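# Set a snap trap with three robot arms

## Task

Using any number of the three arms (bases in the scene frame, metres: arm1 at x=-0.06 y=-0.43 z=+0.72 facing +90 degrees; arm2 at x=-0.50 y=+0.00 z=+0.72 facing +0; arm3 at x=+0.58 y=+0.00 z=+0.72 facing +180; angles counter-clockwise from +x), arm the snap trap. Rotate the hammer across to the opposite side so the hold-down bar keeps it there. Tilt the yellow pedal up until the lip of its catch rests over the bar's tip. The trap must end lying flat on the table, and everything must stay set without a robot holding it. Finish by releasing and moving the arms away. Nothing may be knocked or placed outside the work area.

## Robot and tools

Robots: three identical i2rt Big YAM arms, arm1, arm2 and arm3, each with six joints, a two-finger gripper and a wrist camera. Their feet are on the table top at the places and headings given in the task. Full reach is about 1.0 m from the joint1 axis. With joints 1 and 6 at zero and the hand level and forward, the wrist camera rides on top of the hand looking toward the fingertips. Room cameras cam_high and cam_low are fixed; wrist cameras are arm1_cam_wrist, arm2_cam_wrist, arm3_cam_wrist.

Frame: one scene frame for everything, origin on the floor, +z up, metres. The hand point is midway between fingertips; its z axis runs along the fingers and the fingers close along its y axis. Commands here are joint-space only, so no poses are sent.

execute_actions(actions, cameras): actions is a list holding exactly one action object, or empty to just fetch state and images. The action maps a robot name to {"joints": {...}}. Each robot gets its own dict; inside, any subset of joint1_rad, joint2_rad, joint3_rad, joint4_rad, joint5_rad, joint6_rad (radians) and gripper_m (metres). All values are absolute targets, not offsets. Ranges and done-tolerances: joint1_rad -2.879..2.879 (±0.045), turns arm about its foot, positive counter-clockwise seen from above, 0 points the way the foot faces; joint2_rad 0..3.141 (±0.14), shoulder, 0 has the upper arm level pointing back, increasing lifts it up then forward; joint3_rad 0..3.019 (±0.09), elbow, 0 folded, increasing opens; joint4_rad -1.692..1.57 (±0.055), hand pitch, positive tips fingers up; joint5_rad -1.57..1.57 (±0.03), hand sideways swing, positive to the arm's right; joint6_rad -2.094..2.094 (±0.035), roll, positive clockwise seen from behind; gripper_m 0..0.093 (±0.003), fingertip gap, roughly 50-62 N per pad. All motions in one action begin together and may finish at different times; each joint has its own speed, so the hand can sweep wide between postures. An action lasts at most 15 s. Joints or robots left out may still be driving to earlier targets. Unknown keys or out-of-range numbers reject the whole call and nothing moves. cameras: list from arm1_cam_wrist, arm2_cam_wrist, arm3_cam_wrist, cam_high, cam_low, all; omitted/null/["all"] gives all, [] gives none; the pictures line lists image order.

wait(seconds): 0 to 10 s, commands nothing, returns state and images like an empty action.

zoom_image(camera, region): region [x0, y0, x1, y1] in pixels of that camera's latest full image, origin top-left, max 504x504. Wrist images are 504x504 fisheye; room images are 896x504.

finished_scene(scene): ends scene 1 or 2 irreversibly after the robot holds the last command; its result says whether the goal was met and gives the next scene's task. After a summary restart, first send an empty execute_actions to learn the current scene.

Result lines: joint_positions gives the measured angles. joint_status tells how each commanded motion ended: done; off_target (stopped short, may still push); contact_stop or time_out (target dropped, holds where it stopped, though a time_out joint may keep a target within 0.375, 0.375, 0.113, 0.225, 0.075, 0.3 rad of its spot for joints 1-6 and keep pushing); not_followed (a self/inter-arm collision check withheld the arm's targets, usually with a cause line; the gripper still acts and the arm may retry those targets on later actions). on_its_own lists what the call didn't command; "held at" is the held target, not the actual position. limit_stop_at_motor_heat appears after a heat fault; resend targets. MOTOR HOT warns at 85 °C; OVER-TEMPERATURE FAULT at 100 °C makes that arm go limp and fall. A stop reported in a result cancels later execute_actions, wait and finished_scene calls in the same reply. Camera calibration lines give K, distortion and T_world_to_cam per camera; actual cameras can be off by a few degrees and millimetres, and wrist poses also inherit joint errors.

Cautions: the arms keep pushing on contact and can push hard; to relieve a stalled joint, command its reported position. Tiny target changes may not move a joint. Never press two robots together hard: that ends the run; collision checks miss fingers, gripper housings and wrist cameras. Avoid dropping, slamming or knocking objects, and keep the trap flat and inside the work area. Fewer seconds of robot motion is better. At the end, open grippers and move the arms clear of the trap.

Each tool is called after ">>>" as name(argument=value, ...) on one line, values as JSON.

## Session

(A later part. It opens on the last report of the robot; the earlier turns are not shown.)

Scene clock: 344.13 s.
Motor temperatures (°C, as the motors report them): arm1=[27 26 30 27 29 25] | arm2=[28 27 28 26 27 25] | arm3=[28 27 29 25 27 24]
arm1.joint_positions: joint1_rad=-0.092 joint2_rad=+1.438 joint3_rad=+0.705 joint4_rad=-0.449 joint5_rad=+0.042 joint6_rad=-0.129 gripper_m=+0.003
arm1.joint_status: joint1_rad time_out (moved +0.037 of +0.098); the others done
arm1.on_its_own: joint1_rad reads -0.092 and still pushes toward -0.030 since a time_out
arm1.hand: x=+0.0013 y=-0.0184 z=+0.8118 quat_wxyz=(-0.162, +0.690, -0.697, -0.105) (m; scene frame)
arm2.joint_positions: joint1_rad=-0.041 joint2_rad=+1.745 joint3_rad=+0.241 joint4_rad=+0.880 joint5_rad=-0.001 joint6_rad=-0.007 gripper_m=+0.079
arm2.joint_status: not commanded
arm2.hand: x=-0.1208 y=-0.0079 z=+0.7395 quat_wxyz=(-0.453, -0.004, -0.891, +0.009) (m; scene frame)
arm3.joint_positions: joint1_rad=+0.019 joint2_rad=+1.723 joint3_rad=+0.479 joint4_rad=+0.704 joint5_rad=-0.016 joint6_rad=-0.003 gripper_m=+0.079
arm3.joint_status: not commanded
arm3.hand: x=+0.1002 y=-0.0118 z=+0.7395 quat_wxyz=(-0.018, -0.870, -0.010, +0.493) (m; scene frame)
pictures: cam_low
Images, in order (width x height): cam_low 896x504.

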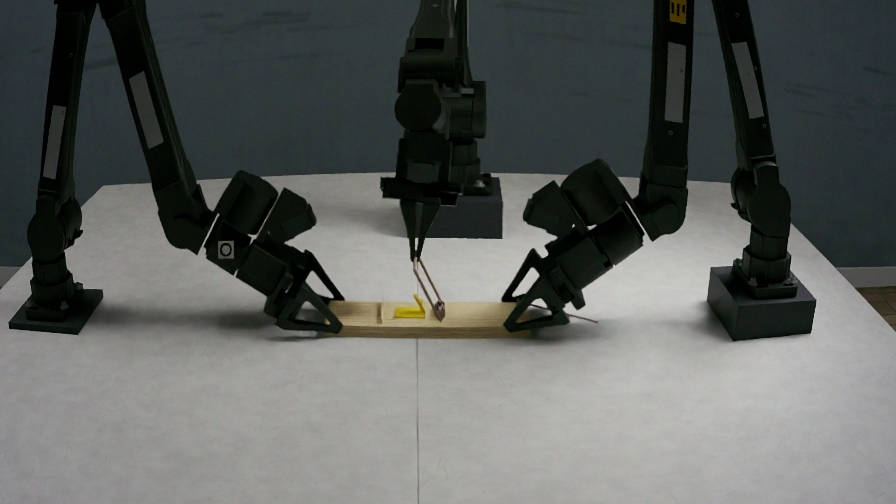

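>>> execute_actions(actions=[{"arm1":{"joints":{"joint2_rad":1.40,"joint1_rad":0.04,"joint6_rad":-0.06,"joint5_rad":-0.03}}}], cameras=["cam_low"])

Scene clock: 356.03 s.
Motor temperatures (°C, as the motors report them): arm1=[27 26 30 27 30 25] | arm2=[28 27 28 26 27 25] | arm3=[28 27 29 25 27 24]
arm1.joint_positions: joint1_rad=-0.026 joint2_rad=+1.413 joint3_rad=+0.701 joint4_rad=-0.462 joint5_rad=+0.024 joint6_rad=-0.068 gripper_m=+0.003
arm1.joint_status: joint1_rad time_out (moved +0.066 of +0.132); joint5_rad time_out (moved -0.018 of -0.072); the others done
arm1.on_its_own: joint1_rad reads -0.026 and still pushes toward +0.040 since a time_out; joint5_rad reads +0.024 and still pushes toward -0.030 since a time_out
arm1.hand: x=-0.0292 y=-0.0177 z=+0.8191 quat_wxyz=(-0.152, +0.693, -0.694, -0.125) (m; scene frame)
arm2.joint_positions: joint1_rad=-0.041 joint2_rad=+1.745 joint3_rad=+0.240 joint4_rad=+0.880 joint5_rad=-0.001 joint6_rad=-0.007 gripper_m=+0.079
arm2.joint_status: not commanded
arm2.hand: x=-0.1212 y=-0.0078 z=+0.7393 quat_wxyz=(-0.453, -0.004, -0.892, +0.009) (m; scene frame)
arm3.joint_positions: joint1_rad=+0.019 joint2_rad=+1.724 joint3_rad=+0.480 joint4_rad=+0.704 joint5_rad=-0.016 joint6_rad=-0.003 gripper_m=+0.079
arm3.joint_status: not commanded
arm3.hand: x=+0.0999 y=-0.0117 z=+0.7396 quat_wxyz=(-0.018, -0.870, -0.010, +0.493) (m; scene frame)
pictures: cam_low
Images, in order (width x height): cam_low 896x504.

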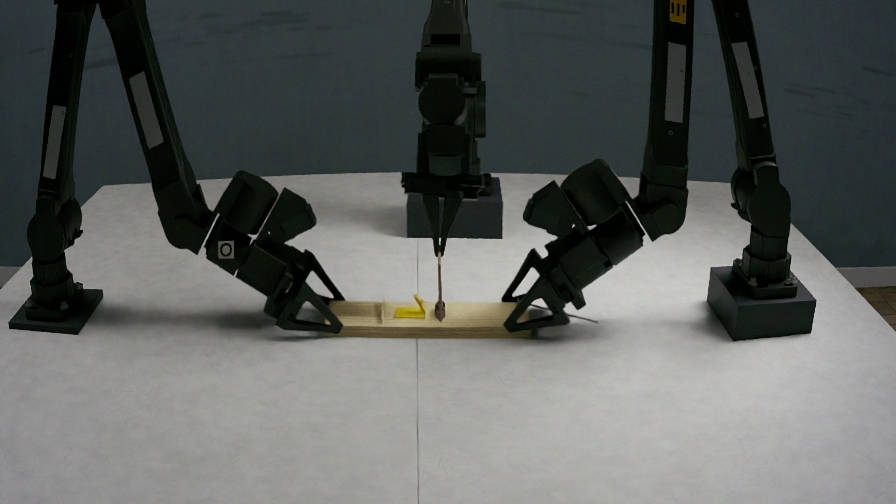

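>>> execute_actions(actions=[{"arm2":{"joints":{"gripper_m":0.093,"joint2_rad":1.74}}}], cameras=[])

>>> execute_actions(actions=[{"arm2":{"joints":{"joint2_rad":1.5,"joint3_rad":0.1,"joint4_rad":0.6,"gripper_m":0.093}},"arm1":{"joints":{"joint2_rad":1.45,"joint1_rad":0.11,"joint6_rad":0.02}}}], cameras=["cam_low","cam_high"])

Scene clock: 377.77 s.
Motor temperatures (°C, as the motors report them): arm1=[27 26 31 27 33 25] | arm2=[28 27 28 26 27 25] | arm3=[28 27 29 25 27 24]
arm1.joint_positions: joint1_rad=-0.021 joint2_rad=+1.411 joint3_rad=+0.701 joint4_rad=-0.458 joint5_rad=+0.011 joint6_rad=-0.054 gripper_m=+0.003
arm1.joint_status: not commanded
arm1.on_its_own: joint1_rad reads -0.021 and still pushes toward +0.040 since a time_out; joint5_rad reads +0.011 and still pushes toward -0.030 since a time_out
arm1.hand: x=-0.0333 y=-0.0162 z=+0.8203 quat_wxyz=(-0.149, +0.690, -0.696, -0.133) (m; scene frame)
arm2.joint_positions: joint1_rad=-0.042 joint2_rad=+1.743 joint3_rad=+0.240 joint4_rad=+0.880 joint5_rad=-0.003 joint6_rad=-0.007 gripper_m=+0.093
arm2.joint_status: all done
arm2.hand: x=-0.1209 y=-0.0078 z=+0.7401 quat_wxyz=(-0.454, -0.003, -0.891, +0.008) (m; scene frame)
arm3.joint_positions: joint1_rad=+0.019 joint2_rad=+1.735 joint3_rad=+0.539 joint4_rad=+0.706 joint5_rad=-0.005 joint6_rad=+0.004 gripper_m=+0.079
arm3.joint_status: not commanded
arm3.hand: x=+0.0724 y=-0.0100 z=+0.7551 quat_wxyz=(-0.014, -0.857, -0.004, +0.515) (m; scene frame)
pictures: none
No camera images: the call's "cameras" was empty. Leave "cameras" out to get every camera's image.

Scene clock: 379.67 s.
Motor temperatures (°C, as the motors report them): arm1=[27 26 31 27 33 25] | arm2=[28 27 28 26 27 25] | arm3=[28 27 28 25 27 24]
arm1.joint_positions: joint1_rad=+0.042 joint2_rad=+1.411 joint3_rad=+0.701 joint4_rad=-0.458 joint5_rad=+0.022 joint6_rad=+0.018 gripper_m=+0.003
arm1.joint_status: joint1_rad time_out (moved +0.064 of +0.131); the others done
arm1.on_its_own: joint1_rad reads +0.042 and still pushes toward +0.110 since a time_out; joint5_rad reads +0.022 and still pushes toward -0.030 since a time_out
arm1.hand: x=-0.0575 y=-0.0154 z=+0.8206 quat_wxyz=(-0.144, +0.686, -0.699, -0.139) (m; scene frame)
arm2.joint_positions: joint1_rad=-0.042 joint2_rad=+1.503 joint3_rad=+0.094 joint4_rad=+0.611 joint5_rad=-0.003 joint6_rad=-0.007 gripper_m=+0.093
arm2.joint_status: all done
arm2.hand: x=-0.2033 y=-0.0062 z=+0.7330 quat_wxyz=(-0.374, -0.004, -0.927, +0.007) (m; scene frame)
arm3.joint_positions: joint1_rad=+0.019 joint2_rad=+1.751 joint3_rad=+0.541 joint4_rad=+0.706 joint5_rad=-0.002 joint6_rad=+0.006 gripper_m=+0.079
arm3.joint_status: not commanded
arm3.hand: x=+0.0736 y=-0.0097 z=+0.7479 quat_wxyz=(-0.014, -0.861, -0.003, +0.508) (m; scene frame)
pictures: cam_high, cam_low
Images, in order (width x height): cam_high 896x504, cam_low 896x504.

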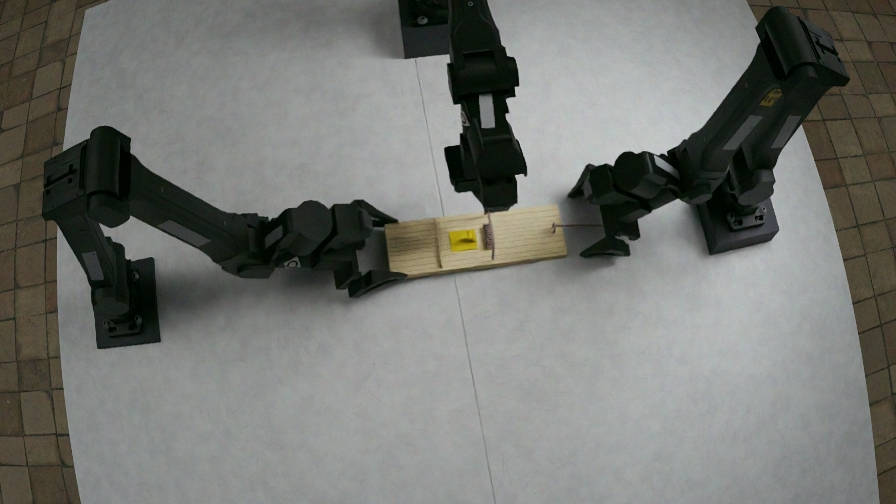

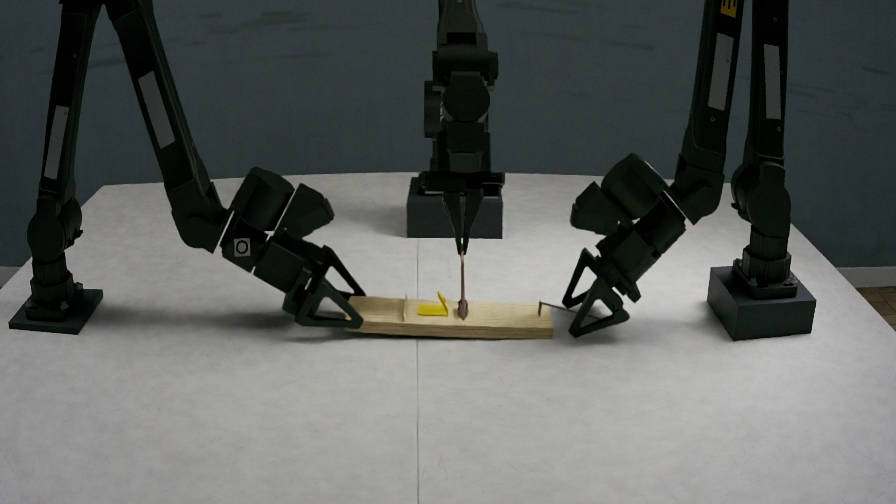

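>>> execute_actions(actions=[{"arm3":{"joints":{"joint3_rad":0.41,"joint2_rad":1.73}},"arm1":{"joints":{"joint2_rad":1.48,"joint1_rad":0.12}},"arm2":{"joints":{"joint2_rad":1.42}}}], cameras=["cam_low"])

Scene clock: 390.00 s.
Motor temperatures (°C, as the motors report them): arm1=[27 26 31 27 33 25] | arm2=[28 27 28 26 27 25] | arm3=[28 27 28 25 28 24]
arm1.joint_positions: joint1_rad=+0.056 joint2_rad=+1.434 joint3_rad=+0.702 joint4_rad=-0.440 joint5_rad=+0.017 joint6_rad=+0.027 gripper_m=+0.003
arm1.joint_status: joint1_rad time_out (moved +0.014 of +0.078); the others done
arm1.on_its_own: joint1_rad reads +0.056 and still pushes toward +0.120 since a time_out; joint5_rad reads +0.017 and still pushes toward -0.030 since a time_out
arm1.hand: x=-0.0644 y=-0.0131 z=+0.8139 quat_wxyz=(-0.139, +0.689, -0.698, -0.141) (m; scene frame)
arm2.joint_positions: joint1_rad=-0.042 joint2_rad=+1.421 joint3_rad=+0.094 joint4_rad=+0.609 joint5_rad=-0.003 joint6_rad=-0.007 gripper_m=+0.093
arm2.joint_status: all done
arm2.hand: x=-0.1904 y=-0.0063 z=+0.7556 quat_wxyz=(-0.410, -0.004, -0.912, +0.007) (m; scene frame)
arm3.joint_positions: joint1_rad=+0.019 joint2_rad=+1.728 joint3_rad=+0.484 joint4_rad=+0.722 joint5_rad=+0.002 joint6_rad=+0.008 gripper_m=+0.079
arm3.joint_status: all done
arm3.hand: x=+0.0960 y=-0.0086 z=+0.7430 quat_wxyz=(-0.012, -0.865, -0.001, +0.501) (m; scene frame)
pictures: cam_low
Images, in order (width x height): cam_low 896x504.

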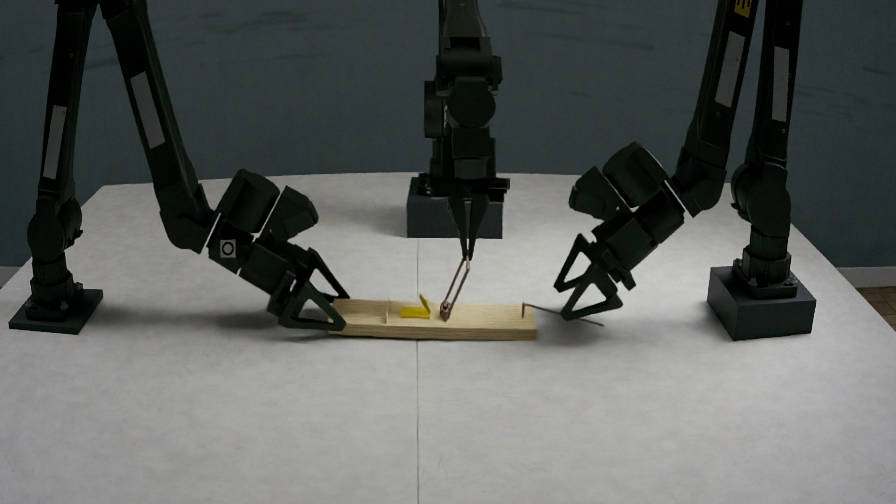

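>>> execute_actions(actions=[{"arm1":{"joints":{"joint2_rad":1.56,"joint1_rad":0.165,"joint3_rad":0.69,"joint6_rad":0.08}}}], cameras=["cam_low"])

Scene clock: 399.80 s.
Motor temperatures (°C, as the motors report them): arm1=[27 26 31 27 33 25] | arm2=[28 27 28 26 27 25] | arm3=[28 27 28 25 28 24]
arm1.joint_positions: joint1_rad=+0.118 joint2_rad=+1.509 joint3_rad=+0.704 joint4_rad=-0.414 joint5_rad=+0.008 joint6_rad=+0.089 gripper_m=+0.003
arm1.joint_status: joint1_rad time_out (moved +0.062 of +0.109); the others done
arm1.on_its_own: joint1_rad reads +0.118 and still pushes toward +0.165 since a time_out; joint5_rad reads +0.008 and still pushes toward -0.030 since a time_out
arm1.hand: x=-0.0919 y=-0.0154 z=+0.7878 quat_wxyz=(-0.112, +0.692, -0.700, -0.135) (m; scene frame)
arm2.joint_positions: joint1_rad=-0.042 joint2_rad=+1.421 joint3_rad=+0.094 joint4_rad=+0.609 joint5_rad=-0.003 joint6_rad=-0.007 gripper_m=+0.093
arm2.joint_status: not commanded
arm2.hand: x=-0.1904 y=-0.0063 z=+0.7556 quat_wxyz=(-0.410, -0.004, -0.912, +0.007) (m; scene frame)
arm3.joint_positions: joint1_rad=+0.019 joint2_rad=+1.728 joint3_rad=+0.478 joint4_rad=+0.722 joint5_rad=-0.002 joint6_rad=+0.007 gripper_m=+0.079
arm3.joint_status: not commanded
arm3.hand: x=+0.0990 y=-0.0093 z=+0.7409 quat_wxyz=(-0.014, -0.867, -0.002, +0.498) (m; scene frame)
pictures: cam_low
Images, in order (width x height): cam_low 896x504.

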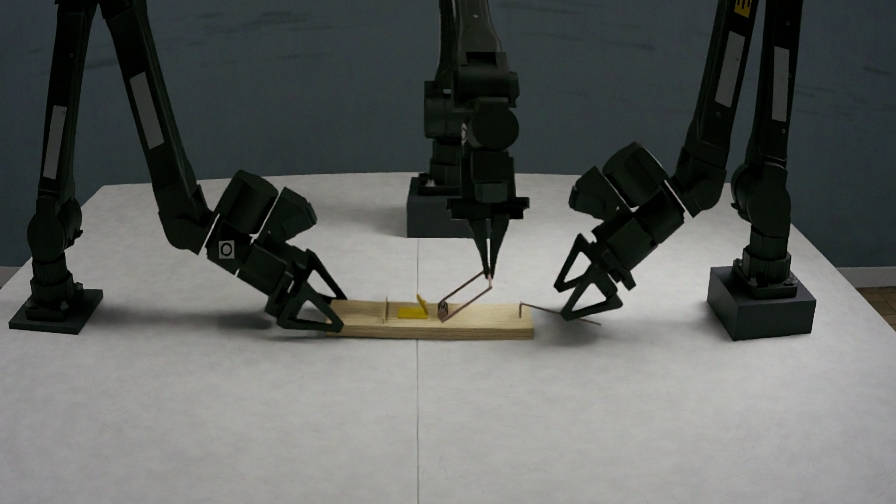

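>>> execute_actions(actions=[{"arm1":{"joints":{"joint2_rad":1.67,"joint1_rad":0.165,"joint3_rad":0.67,"joint4_rad":-0.36,"joint5_rad":0,"joint6_rad":0.12}},"arm3":{"joints":{"joint3_rad":0.45}}}])

Scene clock: 413.10 s.
Motor temperatures (°C, as the motors report them): arm1=[27 26 30 27 33 25] | arm2=[28 27 28 26 27 25] | arm3=[28 27 28 25 28 24]
arm1.joint_positions: joint1_rad=+0.148 joint2_rad=+1.609 joint3_rad=+0.704 joint4_rad=-0.346 joint5_rad=+0.013 joint6_rad=+0.128 gripper_m=+0.003
arm1.joint_status: all done
arm1.hand: x=-0.1043 y=-0.0149 z=+0.7539 quat_wxyz=(-0.099, +0.691, -0.705, -0.125) (m; scene frame)
arm2.joint_positions: joint1_rad=-0.042 joint2_rad=+1.421 joint3_rad=+0.094 joint4_rad=+0.609 joint5_rad=-0.003 joint6_rad=-0.007 gripper_m=+0.093
arm2.joint_status: not commanded
arm2.hand: x=-0.1904 y=-0.0063 z=+0.7556 quat_wxyz=(-0.410, -0.004, -0.912, +0.007) (m; scene frame)
arm3.joint_positions: joint1_rad=+0.019 joint2_rad=+1.728 joint3_rad=+0.478 joint4_rad=+0.722 joint5_rad=-0.002 joint6_rad=+0.007 gripper_m=+0.079
arm3.joint_status: all done
arm3.hand: x=+0.0990 y=-0.0093 z=+0.7409 quat_wxyz=(-0.014, -0.867, -0.002, +0.498) (m; scene frame)
pictures: arm1_cam_wrist, arm2_cam_wrist, arm3_cam_wrist, cam_high, cam_low
camera_calibration (this result's frames):
arm1_cam_wrist: T_world_to_cam=[[0.999221, -0.0238292, -0.0314611, 0.130188], [-0.0132213, -0.953199, 0.302053, -0.238375], [-0.0371864, -0.301402, -0.952772, 0.835741], [0, 0, 0, 1]] pos_world=[-0.10216, 0.0277766, 0.872368]
arm2_cam_wrist: T_world_to_cam=[[-0.0212738, -0.999766, -0.00385748, -0.00824661], [-0.973778, 0.0215946, -0.226473, -0.0052448], [0.226503, -0.0010616, -0.97401, 0.905539], [0, 0, 0, 1]] pos_world=[-0.21039, -0.00717011, 0.880784]
arm3_cam_wrist: T_world_to_cam=[[-0.00920552, 0.999865, -0.0136448, 0.0193257], [0.914211, 0.00288692, -0.405228, 0.218781], [-0.405134, -0.0162045, -0.914114, 0.840611], [0, 0, 0, 1]] pos_world=[0.140726, -0.00633298, 0.857334]
Images, in order (width x height): arm1_cam_wrist 504x504, arm2_cam_wrist 504x504, arm3_cam_wrist 504x504, cam_high 896x504, cam_low 896x504.

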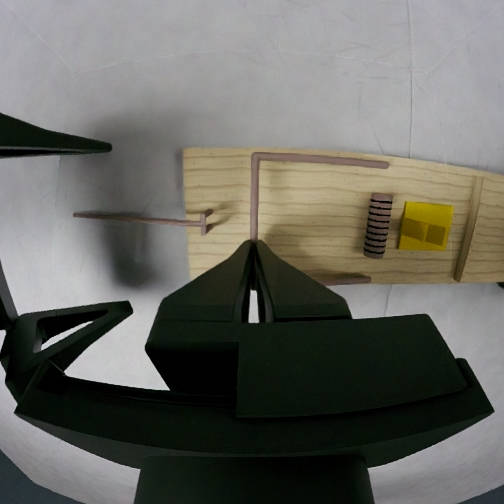

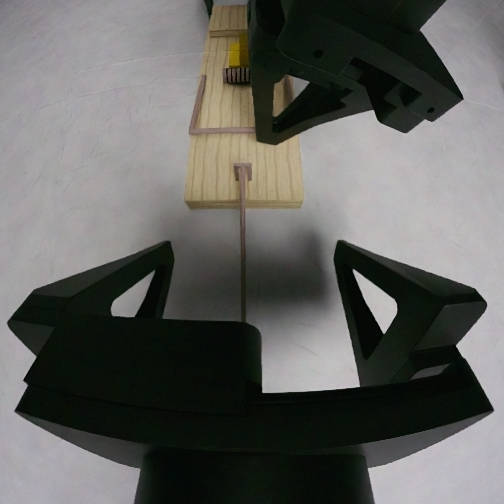

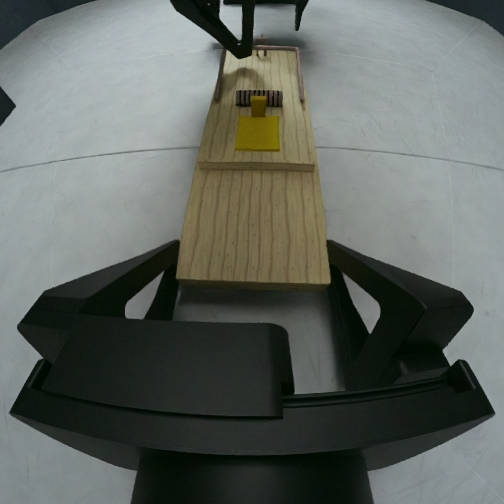

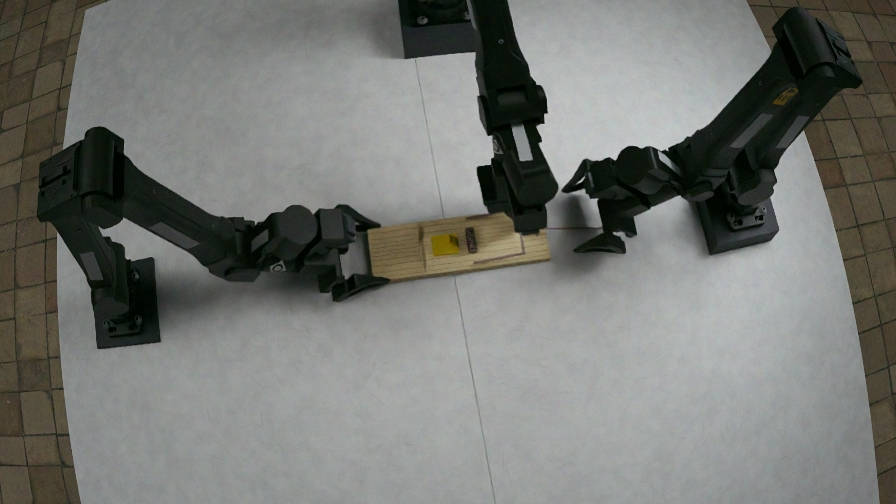

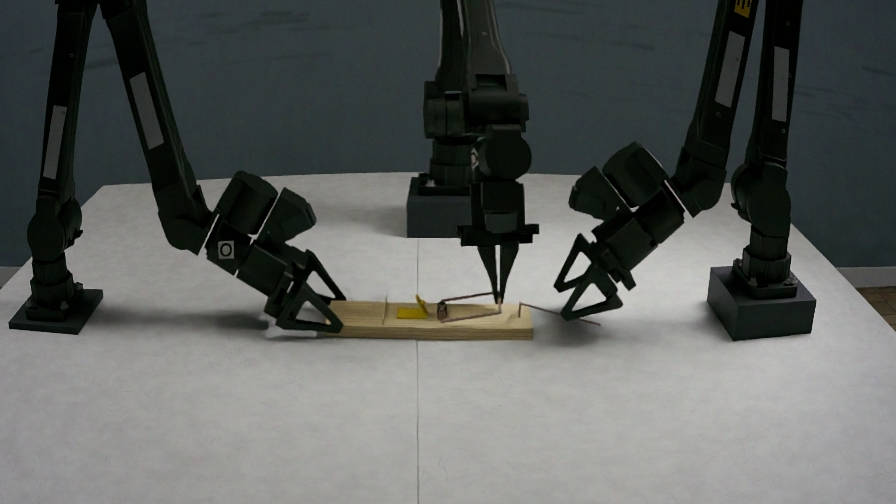

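>>> execute_actions(actions=[{"arm1":{"joints":{"joint2_rad":1.66,"joint3_rad":0.58,"joint4_rad":-0.17}}}], cameras=["cam_low"])

>>> execute_actions(actions=[{"arm1":{"joints":{"joint2_rad":1.645,"joint3_rad":0.49,"joint4_rad":0.02,"joint6_rad":0.14}},"arm2":{"joints":{"gripper_m":0.03,"joint1_rad":-0.02}}}], cameras=["cam_low","arm1_cam_wrist","arm2_cam_wrist"])

Scene clock: 429.47 s.
Motor temperatures (°C, as the motors report them): arm1=[27 26 29 27 31 25] | arm2=[28 27 28 26 27 25] | arm3=[28 28 28 25 28 24]
arm1.joint_positions: joint1_rad=+0.148 joint2_rad=+1.600 joint3_rad=+0.624 joint4_rad=-0.164 joint5_rad=+0.010 joint6_rad=+0.131 gripper_m=+0.003
arm1.joint_status: all done
arm1.hand: x=-0.1047 y=-0.0151 z=+0.7485 quat_wxyz=(-0.132, +0.682, -0.699, -0.169) (m; scene frame)
arm2.joint_positions: joint1_rad=-0.042 joint2_rad=+1.421 joint3_rad=+0.094 joint4_rad=+0.609 joint5_rad=-0.003 joint6_rad=-0.007 gripper_m=+0.093
arm2.joint_status: not commanded
arm2.hand: x=-0.1904 y=-0.0063 z=+0.7556 quat_wxyz=(-0.410, -0.004, -0.912, +0.007) (m; scene frame)
arm3.joint_positions: joint1_rad=+0.019 joint2_rad=+1.728 joint3_rad=+0.478 joint4_rad=+0.722 joint5_rad=-0.002 joint6_rad=+0.005 gripper_m=+0.079
arm3.joint_status: not commanded
arm3.hand: x=+0.0990 y=-0.0093 z=+0.7409 quat_wxyz=(-0.013, -0.867, -0.003, +0.498) (m; scene frame)
pictures: cam_low
Images, in order (width x height): cam_low 896x504.

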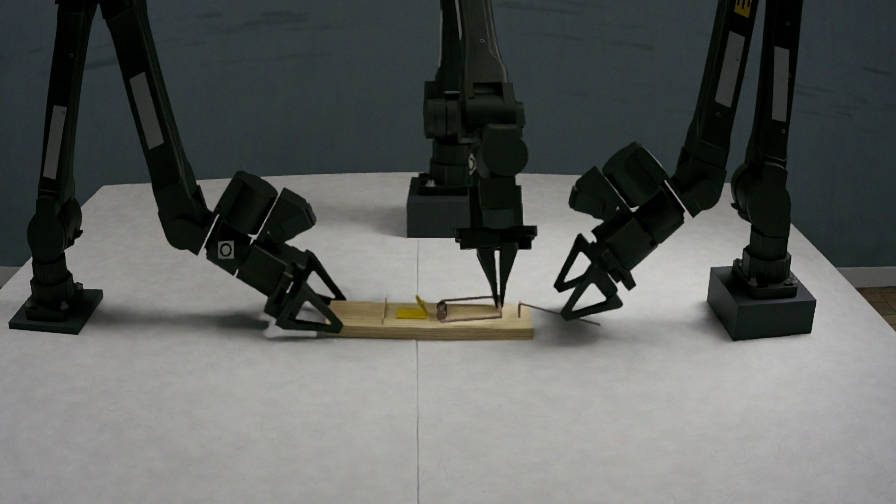

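Scene clock: 430.33 s.
Motor temperatures (°C, as the motors report them): arm1=[27 26 29 27 31 25] | arm2=[28 27 28 26 27 25] | arm3=[28 28 28 25 28 24]
arm1.joint_positions: joint1_rad=+0.148 joint2_rad=+1.585 joint3_rad=+0.539 joint4_rad=+0.035 joint5_rad=+0.010 joint6_rad=+0.137 gripper_m=+0.003
arm1.joint_status: all done
arm1.hand: x=-0.1046 y=-0.0155 z=+0.7504 quat_wxyz=(-0.170, +0.669, -0.690, -0.219) (m; scene frame)
arm2.joint_positions: joint1_rad=-0.029 joint2_rad=+1.421 joint3_rad=+0.094 joint4_rad=+0.609 joint5_rad=-0.003 joint6_rad=-0.007 gripper_m=+0.030
arm2.joint_status: all done
arm2.hand: x=-0.1904 y=-0.0022 z=+0.7555 quat_wxyz=(-0.410, +0.002, -0.912, +0.005) (m; scene frame)
arm3.joint_positions: joint1_rad=+0.019 joint2_rad=+1.728 joint3_rad=+0.478 joint4_rad=+0.722 joint5_rad=+0.003 joint6_rad=-0.015 gripper_m=+0.079
arm3.joint_status: not commanded
arm3.hand: x=+0.0989 y=-0.0084 z=+0.7409 quat_wxyz=(-0.006, -0.867, -0.011, +0.498) (m; scene frame)
pictures: arm1_cam_wrist, arm2_cam_wrist, cam_low
camera_calibration (this result's frames):
arm1_cam_wrist: T_world_to_cam=[[0.997374, -0.0211038, -0.0692849, 0.158662], [-0.0162539, -0.997426, 0.0698323, -0.064666], [-0.0705803, -0.0685227, -0.99515, 0.864167], [0, 0, 0, 1]] pos_world=[-0.098303, -0.00193609, 0.875484]
arm2_cam_wrist: T_world_to_cam=[[-0.00792474, -0.999961, -0.00394553, -0.00150385], [-0.974001, 0.00861223, -0.226379, -0.00542916], [0.226404, 0.00204896, -0.974031, 0.905506], [0, 0, 0, 1]] pos_world=[-0.21031, -0.00331238, 0.880756]
Images, in order (width x height): arm1_cam_wrist 504x504, arm2_cam_wrist 504x504, cam_low 896x504.

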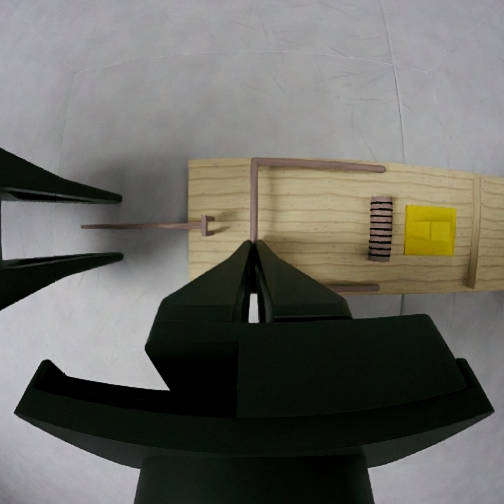

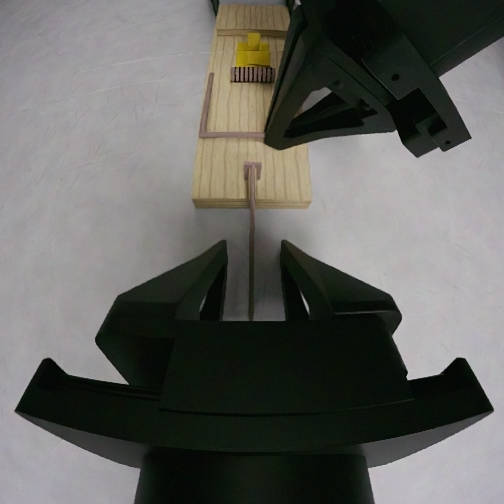

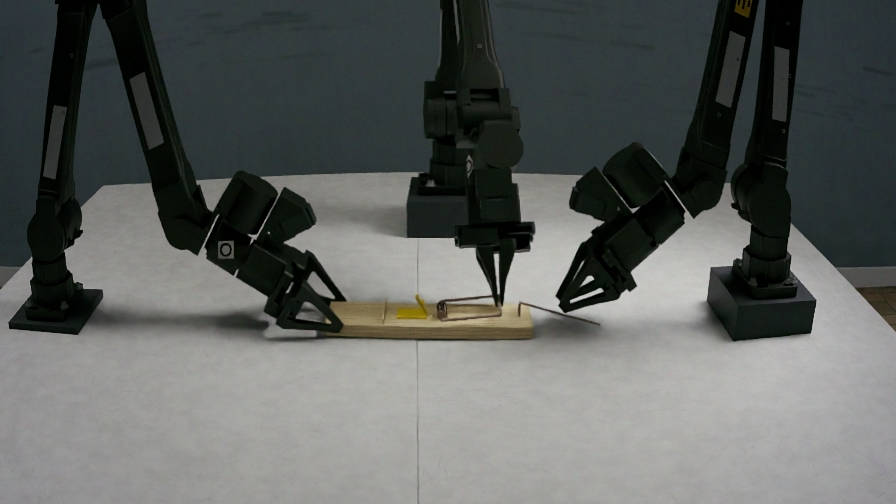

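>>> execute_actions(actions=[{"arm1":{"joints":{"joint2_rad":1.67,"joint3_rad":0.39,"joint4_rad":0.29,"joint6_rad":0.16}}}], cameras=[])

>>> execute_actions(actions=[{"arm1":{"joints":{"joint2_rad":1.715,"joint3_rad":0.30,"joint4_rad":0.58,"joint6_rad":0.18}},"arm2":{"joints":{"joint2_rad":1.485}}}], cameras=["cam_low","arm1_cam_wrist","arm2_cam_wrist"])

Scene clock: 442.53 s.
Motor temperatures (°C, as the motors report them): arm1=[27 26 29 27 31 25] | arm2=[28 27 28 26 27 25] | arm3=[28 28 28 25 28 24]
arm1.joint_positions: joint1_rad=+0.148 joint2_rad=+1.599 joint3_rad=+0.438 joint4_rad=+0.317 joint5_rad=+0.011 joint6_rad=+0.148 gripper_m=+0.003
arm1.joint_status: all done
arm1.hand: x=-0.1043 y=-0.0166 z=+0.7541 quat_wxyz=(-0.217, +0.646, -0.676, -0.282) (m; scene frame)
arm2.joint_positions: joint1_rad=-0.029 joint2_rad=+1.421 joint3_rad=+0.094 joint4_rad=+0.609 joint5_rad=-0.003 joint6_rad=-0.007 gripper_m=+0.030
arm2.joint_status: not commanded
arm2.hand: x=-0.1904 y=-0.0022 z=+0.7555 quat_wxyz=(-0.410, +0.002, -0.912, +0.005) (m; scene frame)
arm3.joint_positions: joint1_rad=+0.019 joint2_rad=+1.728 joint3_rad=+0.478 joint4_rad=+0.722 joint5_rad=+0.006 joint6_rad=-0.028 gripper_m=+0.079
arm3.joint_status: not commanded
arm3.hand: x=+0.0989 y=-0.0080 z=+0.7409 quat_wxyz=(-0.002, -0.867, -0.015, +0.499) (m; scene frame)
pictures: none
No camera images: the call's "cameras" was empty. Leave "cameras" out to get every camera's image.

Scene clock: 443.53 s.
Motor temperatures (°C, as the motors report them): arm1=[27 26 29 27 31 25] | arm2=[28 27 28 26 27 25] | arm3=[28 28 28 25 28 24]
arm1.joint_positions: joint1_rad=+0.148 joint2_rad=+1.647 joint3_rad=+0.351 joint4_rad=+0.623 joint5_rad=+0.018 joint6_rad=+0.160 gripper_m=+0.003
arm1.joint_status: all done
arm1.hand: x=-0.1029 y=-0.0181 z=+0.7632 quat_wxyz=(-0.265, +0.617, -0.656, -0.344) (m; scene frame)
arm2.joint_positions: joint1_rad=-0.029 joint2_rad=+1.475 joint3_rad=+0.094 joint4_rad=+0.609 joint5_rad=-0.003 joint6_rad=-0.007 gripper_m=+0.030
arm2.joint_status: all done
arm2.hand: x=-0.1989 y=-0.0022 z=+0.7403 quat_wxyz=(-0.386, +0.002, -0.923, +0.004) (m; scene frame)
arm3.joint_positions: joint1_rad=+0.019 joint2_rad=+1.728 joint3_rad=+0.478 joint4_rad=+0.722 joint5_rad=+0.006 joint6_rad=-0.027 gripper_m=+0.079
arm3.joint_status: not commanded
arm3.hand: x=+0.0989 y=-0.0079 z=+0.7409 quat_wxyz=(-0.002, -0.867, -0.015, +0.499) (m; scene frame)
pictures: arm1_cam_wrist, arm2_cam_wrist, cam_low
camera_calibration (this result's frames):
arm1_cam_wrist: T_world_to_cam=[[0.992319, -0.0147156, -0.122828, 0.198198], [-0.0465223, -0.964404, -0.260309, 0.181316], [-0.114625, 0.264023, -0.957681, 0.849655], [0, 0, 0, 1]] pos_world=[-0.0908483, -0.04655, 0.885241]
arm2_cam_wrist: T_world_to_cam=[[-0.00852034, -0.999956, -0.00387035, -0.00185617], [-0.984759, 0.00906311, -0.173687, -0.0582778], [0.173714, 0.00233149, -0.984793, 0.890107], [0, 0, 0, 1]] pos_world=[-0.21203, -0.00340319, 0.866442]
Images, in order (width x height): arm1_cam_wrist 504x504, arm2_cam_wrist 504x504, cam_low 896x504.

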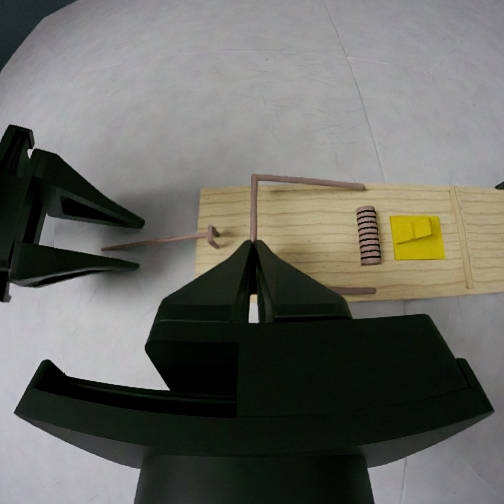

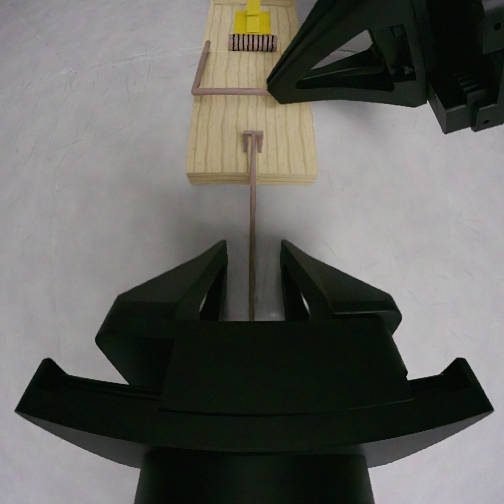

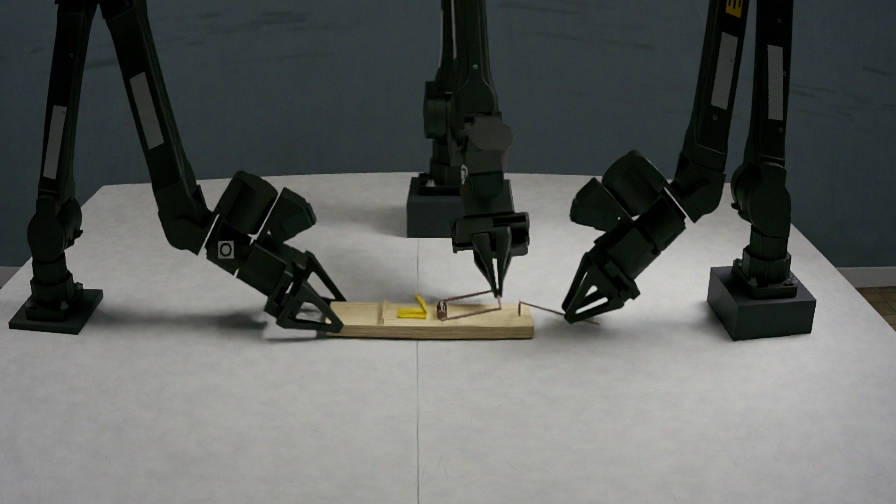

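>>> execute_actions(actions=[{"arm1":{"joints":{"joint4_rad":0.5}},"arm2":{"joints":{"joint2_rad":1.51}}}], cameras=[])

>>> execute_actions(actions=[{"arm2":{"joints":{"gripper_m":0.001}}}], cameras=[])

>>> execute_actions(actions=[{"arm2":{"joints":{"joint2_rad":1.33,"joint3_rad":0.08}}}], cameras=["cam_low","arm2_cam_wrist"])

Scene clock: 458.43 s.
Motor temperatures (°C, as the motors report them): arm1=[27 26 28 27 31 25] | arm2=[28 27 28 26 27 25] | arm3=[28 28 27 25 28 24]
arm1.joint_positions: joint1_rad=+0.148 joint2_rad=+1.647 joint3_rad=+0.355 joint4_rad=+0.598 joint5_rad=+0.017 joint6_rad=+0.160 gripper_m=+0.003
arm1.joint_status: joint4_rad time_out (moved -0.025 of -0.123)
arm1.on_its_own: joint4_rad reads +0.598 and still pushes toward +0.500 since a time_out
arm1.hand: x=-0.1029 y=-0.0198 z=+0.7597 quat_wxyz=(-0.259, +0.620, -0.659, -0.337) (m; scene frame)
arm2.joint_positions: joint1_rad=-0.029 joint2_rad=+1.497 joint3_rad=+0.094 joint4_rad=+0.609 joint5_rad=-0.003 joint6_rad=-0.007 gripper_m=+0.030
arm2.joint_status: all done
arm2.hand: x=-0.2025 y=-0.0022 z=+0.7343 quat_wxyz=(-0.376, +0.002, -0.927, +0.004) (m; scene frame)
arm3.joint_positions: joint1_rad=+0.019 joint2_rad=+1.728 joint3_rad=+0.478 joint4_rad=+0.722 joint5_rad=+0.003 joint6_rad=-0.026 gripper_m=+0.079
arm3.joint_status: not commanded
arm3.hand: x=+0.0989 y=-0.0084 z=+0.7409 quat_wxyz=(-0.003, -0.867, -0.015, +0.499) (m; scene frame)
pictures: none
No camera images: the call's "cameras" was empty. Leave "cameras" out to get every camera's image.

not run: a stop came earlier in this reply.

not run: a stop came earlier in this reply.

>>> execute_actions(actions=[{"arm2":{"joints":{"gripper_m":0.001}},"arm1":{"joints":{"joint2_rad":1.76}}}], cameras=[])

>>> execute_actions(actions=[{"arm2":{"joints":{"joint2_rad":1.33,"joint3_rad":0.08}}}], cameras=["cam_low","arm2_cam_wrist"])

Scene clock: 464.37 s.
Motor temperatures (°C, as the motors report them): arm1=[27 26 28 27 31 25] | arm2=[28 27 28 26 27 25] | arm3=[28 28 27 25 28 25]
arm1.joint_positions: joint1_rad=+0.148 joint2_rad=+1.675 joint3_rad=+0.363 joint4_rad=+0.598 joint5_rad=+0.013 joint6_rad=+0.163 gripper_m=+0.002
arm1.joint_status: all done
arm1.on_its_own: joint4_rad reads +0.598 and still pushes toward +0.500 since a time_out
arm1.hand: x=-0.1037 y=-0.0201 z=+0.7508 quat_wxyz=(-0.252, +0.623, -0.663, -0.331) (m; scene frame)
arm2.joint_positions: joint1_rad=-0.029 joint2_rad=+1.497 joint3_rad=+0.094 joint4_rad=+0.609 joint5_rad=-0.003 joint6_rad=-0.007 gripper_m=+0.002
arm2.joint_status: all done
arm2.hand: x=-0.2025 y=-0.0023 z=+0.7343 quat_wxyz=(-0.376, +0.002, -0.927, +0.005) (m; scene frame)
arm3.joint_positions: joint1_rad=+0.019 joint2_rad=+1.728 joint3_rad=+0.478 joint4_rad=+0.722 joint5_rad=+0.003 joint6_rad=-0.026 gripper_m=+0.079
arm3.joint_status: not commanded
arm3.hand: x=+0.0989 y=-0.0084 z=+0.7409 quat_wxyz=(-0.003, -0.867, -0.015, +0.499) (m; scene frame)
pictures: none
No camera images: the call's "cameras" was empty. Leave "cameras" out to get every camera's image.

Scene clock: 465.20 s.
Motor temperatures (°C, as the motors report them): arm1=[27 26 28 27 31 25] | arm2=[28 27 28 26 27 25] | arm3=[28 28 27 25 28 25]
arm1.joint_positions: joint1_rad=+0.148 joint2_rad=+1.675 joint3_rad=+0.363 joint4_rad=+0.598 joint5_rad=+0.013 joint6_rad=+0.163 gripper_m=+0.002
arm1.joint_status: not commanded
arm1.on_its_own: joint4_rad reads +0.598 and still pushes toward +0.500 since a time_out
arm1.hand: x=-0.1037 y=-0.0201 z=+0.7508 quat_wxyz=(-0.252, +0.623, -0.663, -0.331) (m; scene frame)
arm2.joint_positions: joint1_rad=-0.029 joint2_rad=+1.352 joint3_rad=+0.057 joint4_rad=+0.585 joint5_rad=+0.002 joint6_rad=-0.007 gripper_m=+0.002
arm2.joint_status: all done
arm2.hand: x=-0.2036 y=-0.0029 z=+0.7602 quat_wxyz=(-0.414, +0.001, -0.910, +0.007) (m; scene frame)
arm3.joint_positions: joint1_rad=+0.019 joint2_rad=+1.728 joint3_rad=+0.478 joint4_rad=+0.722 joint5_rad=+0.003 joint6_rad=-0.026 gripper_m=+0.079
arm3.joint_status: not commanded
arm3.hand: x=+0.0991 y=-0.0085 z=+0.7408 quat_wxyz=(-0.004, -0.867, -0.016, +0.498) (m; scene frame)
pictures: arm2_cam_wrist, cam_low
camera_calibration (this result's frames):
arm2_cam_wrist: T_world_to_cam=[[-0.011571, -0.999933, -0.000697605, -0.00553048], [-0.972029, 0.0114118, -0.234582, -0.010591], [0.234574, -0.00203626, -0.972096, 0.913215], [0, 0, 0, 1]] pos_world=[-0.224576, -0.0035497, 0.885244]
Images, in order (width x height): arm2_cam_wrist 504x504, cam_low 896x504.

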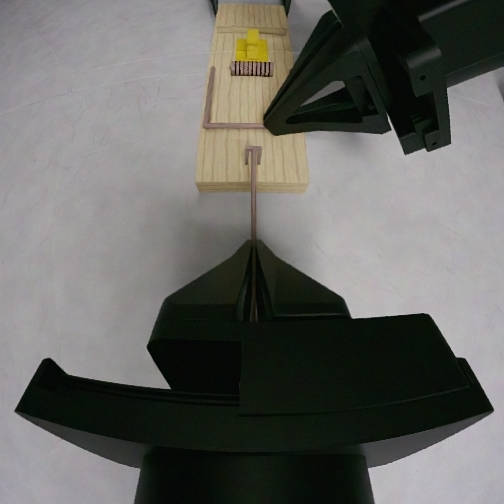

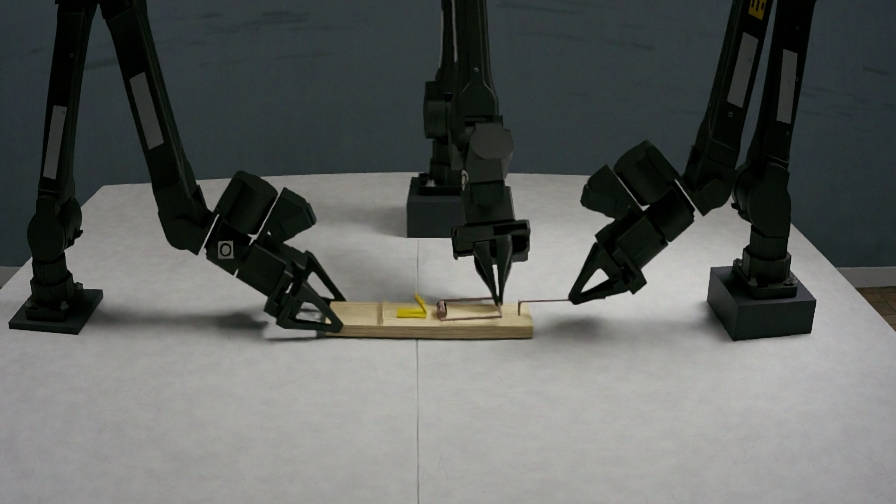

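>>> execute_actions(actions=[{"arm2":{"joints":{"joint2_rad":1.03,"joint3_rad":0.185,"joint4_rad":0.2}}}], cameras=["cam_low"])

>>> execute_actions(actions=[{"arm2":{"joints":{"joint2_rad":1.13,"joint3_rad":0.33,"joint4_rad":0.17}}}], cameras=["cam_low","arm2_cam_wrist","cam_high"])

Scene clock: 475.70 s.
Motor temperatures (°C, as the motors report them): arm1=[27 26 28 27 31 25] | arm2=[28 27 29 26 27 25] | arm3=[28 28 27 25 28 25]
arm1.joint_positions: joint1_rad=+0.148 joint2_rad=+1.675 joint3_rad=+0.363 joint4_rad=+0.598 joint5_rad=+0.017 joint6_rad=+0.163 gripper_m=+0.002
arm1.joint_status: not commanded
arm1.on_its_own: joint4_rad reads +0.598 and still pushes toward +0.500 since a time_out
arm1.hand: x=-0.1030 y=-0.0200 z=+0.7508 quat_wxyz=(-0.253, +0.622, -0.663, -0.330) (m; scene frame)
arm2.joint_positions: joint1_rad=-0.029 joint2_rad=+1.032 joint3_rad=+0.159 joint4_rad=+0.212 joint5_rad=+0.006 joint6_rad=-0.007 gripper_m=+0.001
arm2.joint_status: all done
arm2.hand: x=-0.1744 y=-0.0034 z=+0.8197 quat_wxyz=(-0.436, +0.000, -0.900, +0.009) (m; scene frame)
arm3.joint_positions: joint1_rad=+0.019 joint2_rad=+1.728 joint3_rad=+0.476 joint4_rad=+0.722 joint5_rad=-0.002 joint6_rad=-0.013 gripper_m=+0.079
arm3.joint_status: not commanded
arm3.hand: x=+0.0999 y=-0.0092 z=+0.7403 quat_wxyz=(-0.009, -0.867, -0.011, +0.498) (m; scene frame)
pictures: cam_low
Images, in order (width x height): cam_low 896x504.

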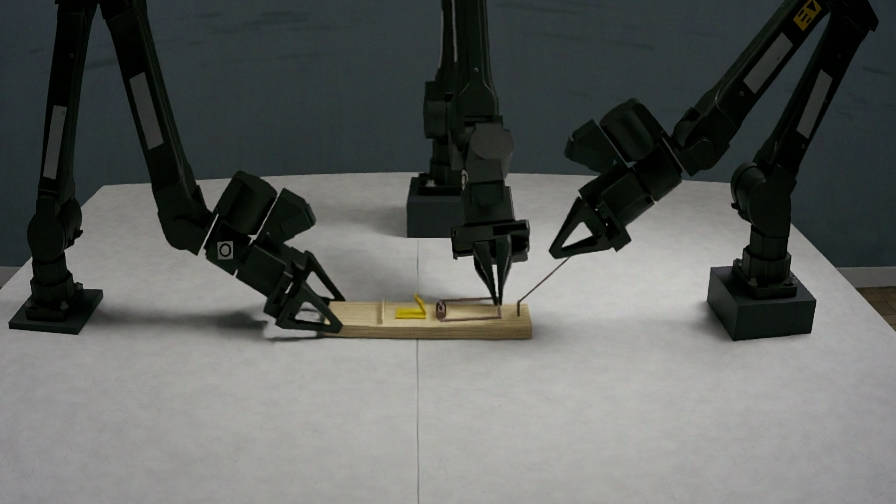

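Scene clock: 476.63 s.
Motor temperatures (°C, as the motors report them): arm1=[27 26 28 27 31 25] | arm2=[28 27 29 26 27 25] | arm3=[28 28 27 25 28 25]
arm1.joint_positions: joint1_rad=+0.148 joint2_rad=+1.676 joint3_rad=+0.363 joint4_rad=+0.598 joint5_rad=+0.019 joint6_rad=+0.163 gripper_m=+0.002
arm1.joint_status: not commanded
arm1.on_its_own: joint4_rad reads +0.598 and still pushes toward +0.500 since a time_out
arm1.hand: x=-0.1027 y=-0.0200 z=+0.7507 quat_wxyz=(-0.254, +0.622, -0.664, -0.329) (m; scene frame)
arm2.joint_positions: joint1_rad=-0.029 joint2_rad=+1.130 joint3_rad=+0.299 joint4_rad=+0.180 joint5_rad=+0.006 joint6_rad=-0.007 gripper_m=+0.001
arm2.joint_status: all done
arm2.hand: x=-0.1246 y=-0.0036 z=+0.8434 quat_wxyz=(-0.441, +0.000, -0.898, +0.009) (m; scene frame)
arm3.joint_positions: joint1_rad=+0.019 joint2_rad=+1.728 joint3_rad=+0.475 joint4_rad=+0.722 joint5_rad=-0.003 joint6_rad=-0.008 gripper_m=+0.079
arm3.joint_status: not commanded
arm3.hand: x=+0.1003 y=-0.0095 z=+0.7400 quat_wxyz=(-0.011, -0.867, -0.009, +0.497) (m; scene frame)
pictures: arm2_cam_wrist, cam_high, cam_low
camera_calibration (this result's frames):
arm2_cam_wrist: T_world_to_cam=[[-0.0147236, -0.99989, 0.00183556, -0.00781767], [-0.956538, 0.0135505, -0.291291, 0.13547], [0.291234, -0.00604465, -0.956633, 0.969579], [0, 0, 0, 1]] pos_world=[-0.152908, -0.00379174, 0.967006]
Images, in order (width x height): arm2_cam_wrist 504x504, cam_high 896x504, cam_low 896x504.

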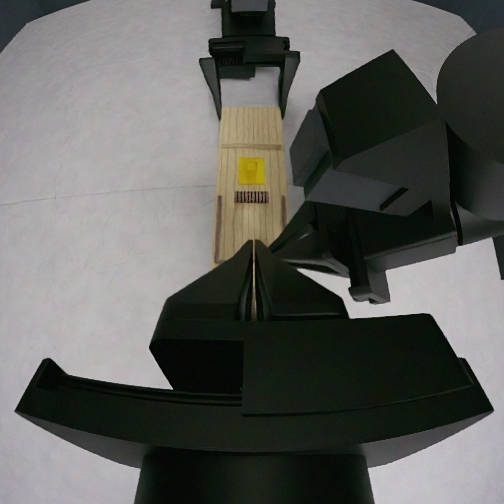

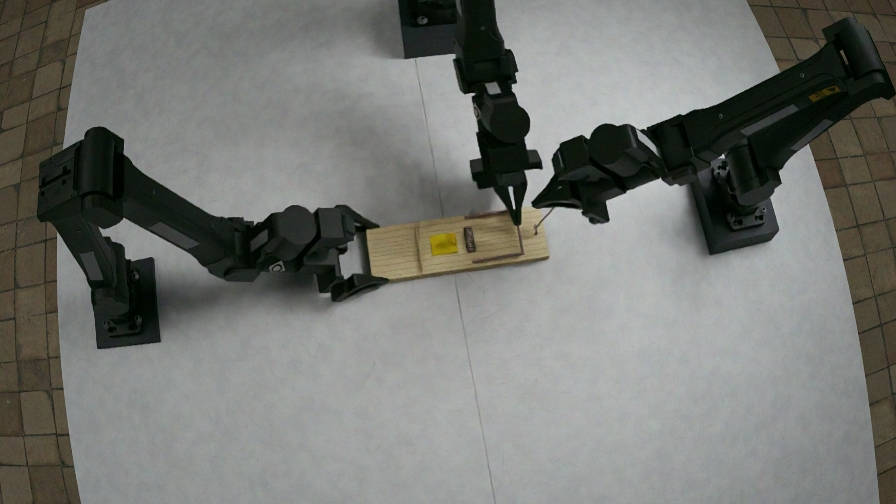

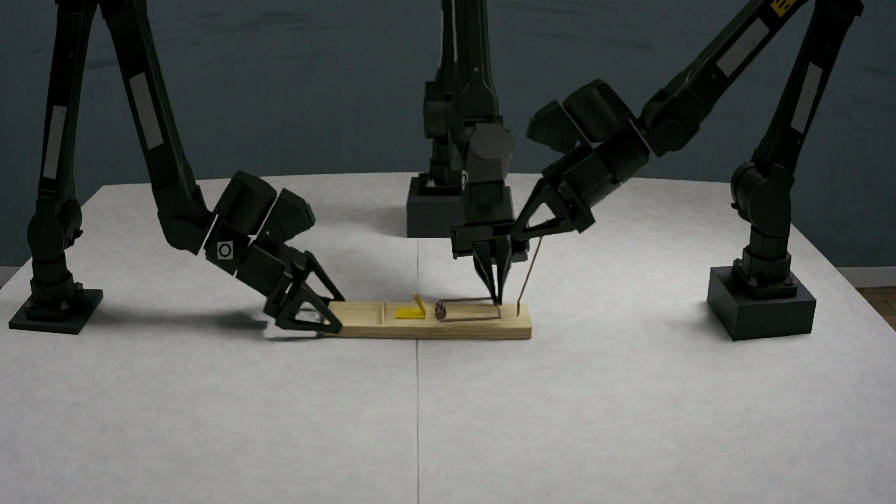

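>>> execute_actions(actions=[{"arm2":{"joints":{"joint2_rad":1.34,"joint3_rad":0.30,"joint4_rad":0.68}}}], cameras=["cam_low","arm2_cam_wrist","cam_high"])

Scene clock: 492.17 s.
Motor temperatures (°C, as the motors report them): arm1=[27 26 28 27 31 25] | arm2=[28 27 30 26 27 25] | arm3=[28 28 27 25 28 24]
arm1.joint_positions: joint1_rad=+0.148 joint2_rad=+1.676 joint3_rad=+0.363 joint4_rad=+0.598 joint5_rad=+0.019 joint6_rad=+0.163 gripper_m=+0.002
arm1.joint_status: not commanded
arm1.on_its_own: joint4_rad reads +0.598 and still pushes toward +0.500 since a time_out
arm1.hand: x=-0.1027 y=-0.0200 z=+0.7507 quat_wxyz=(-0.254, +0.622, -0.664, -0.329) (m; scene frame)
arm2.joint_positions: joint1_rad=-0.029 joint2_rad=+1.341 joint3_rad=+0.293 joint4_rad=+0.656 joint5_rad=+0.006 joint6_rad=-0.007 gripper_m=+0.001
arm2.joint_status: all done
arm2.hand: x=-0.0796 y=-0.0038 z=+0.8621 quat_wxyz=(-0.553, +0.000, -0.833, +0.009) (m; scene frame)
arm3.joint_positions: joint1_rad=+0.019 joint2_rad=+1.728 joint3_rad=+0.475 joint4_rad=+0.722 joint5_rad=-0.003 joint6_rad=-0.008 gripper_m=+0.079
arm3.joint_status: not commanded
arm3.hand: x=+0.1003 y=-0.0095 z=+0.7400 quat_wxyz=(-0.011, -0.867, -0.009, +0.497) (m; scene frame)
pictures: arm2_cam_wrist, cam_high, cam_low
camera_calibration (this result's frames):
arm2_cam_wrist: T_world_to_cam=[[-0.0130958, -0.999914, -0.0000098843, -0.00564233], [-0.850046, 0.0111382, -0.526591, 0.395272], [0.526546, -0.00688771, -0.850119, 0.901236], [0, 0, 0, 1]] pos_world=[-0.138617, -0.003837, 0.974304]
Images, in order (width x height): arm2_cam_wrist 504x504, cam_high 896x504, cam_low 896x504.

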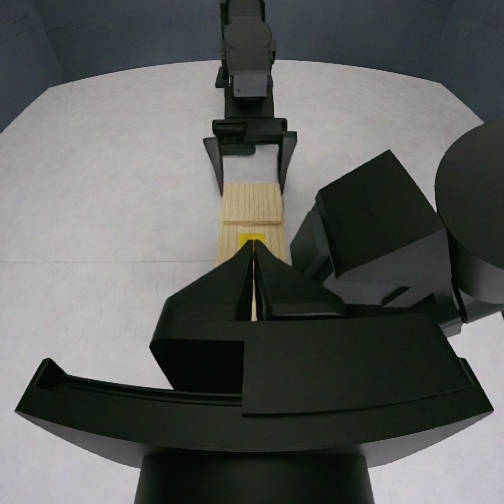

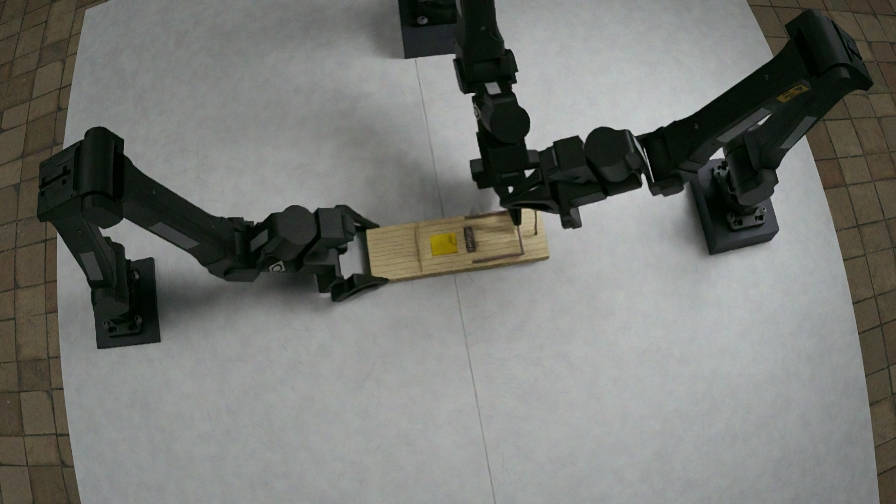

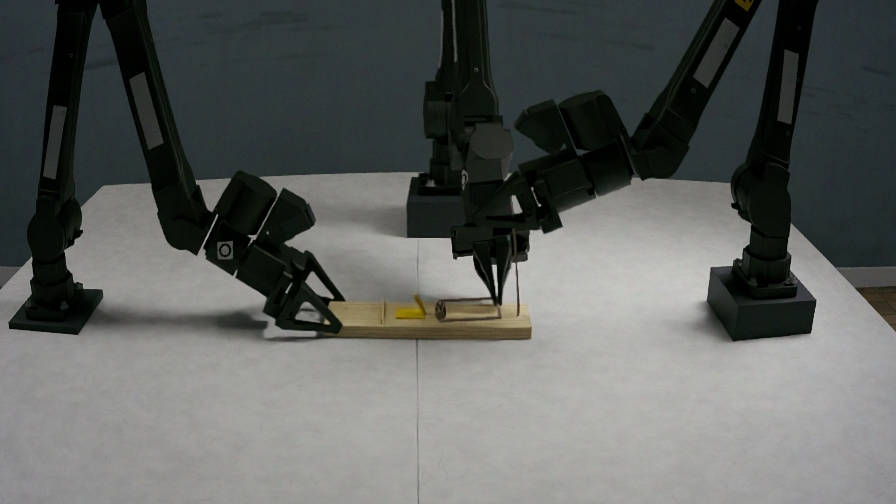

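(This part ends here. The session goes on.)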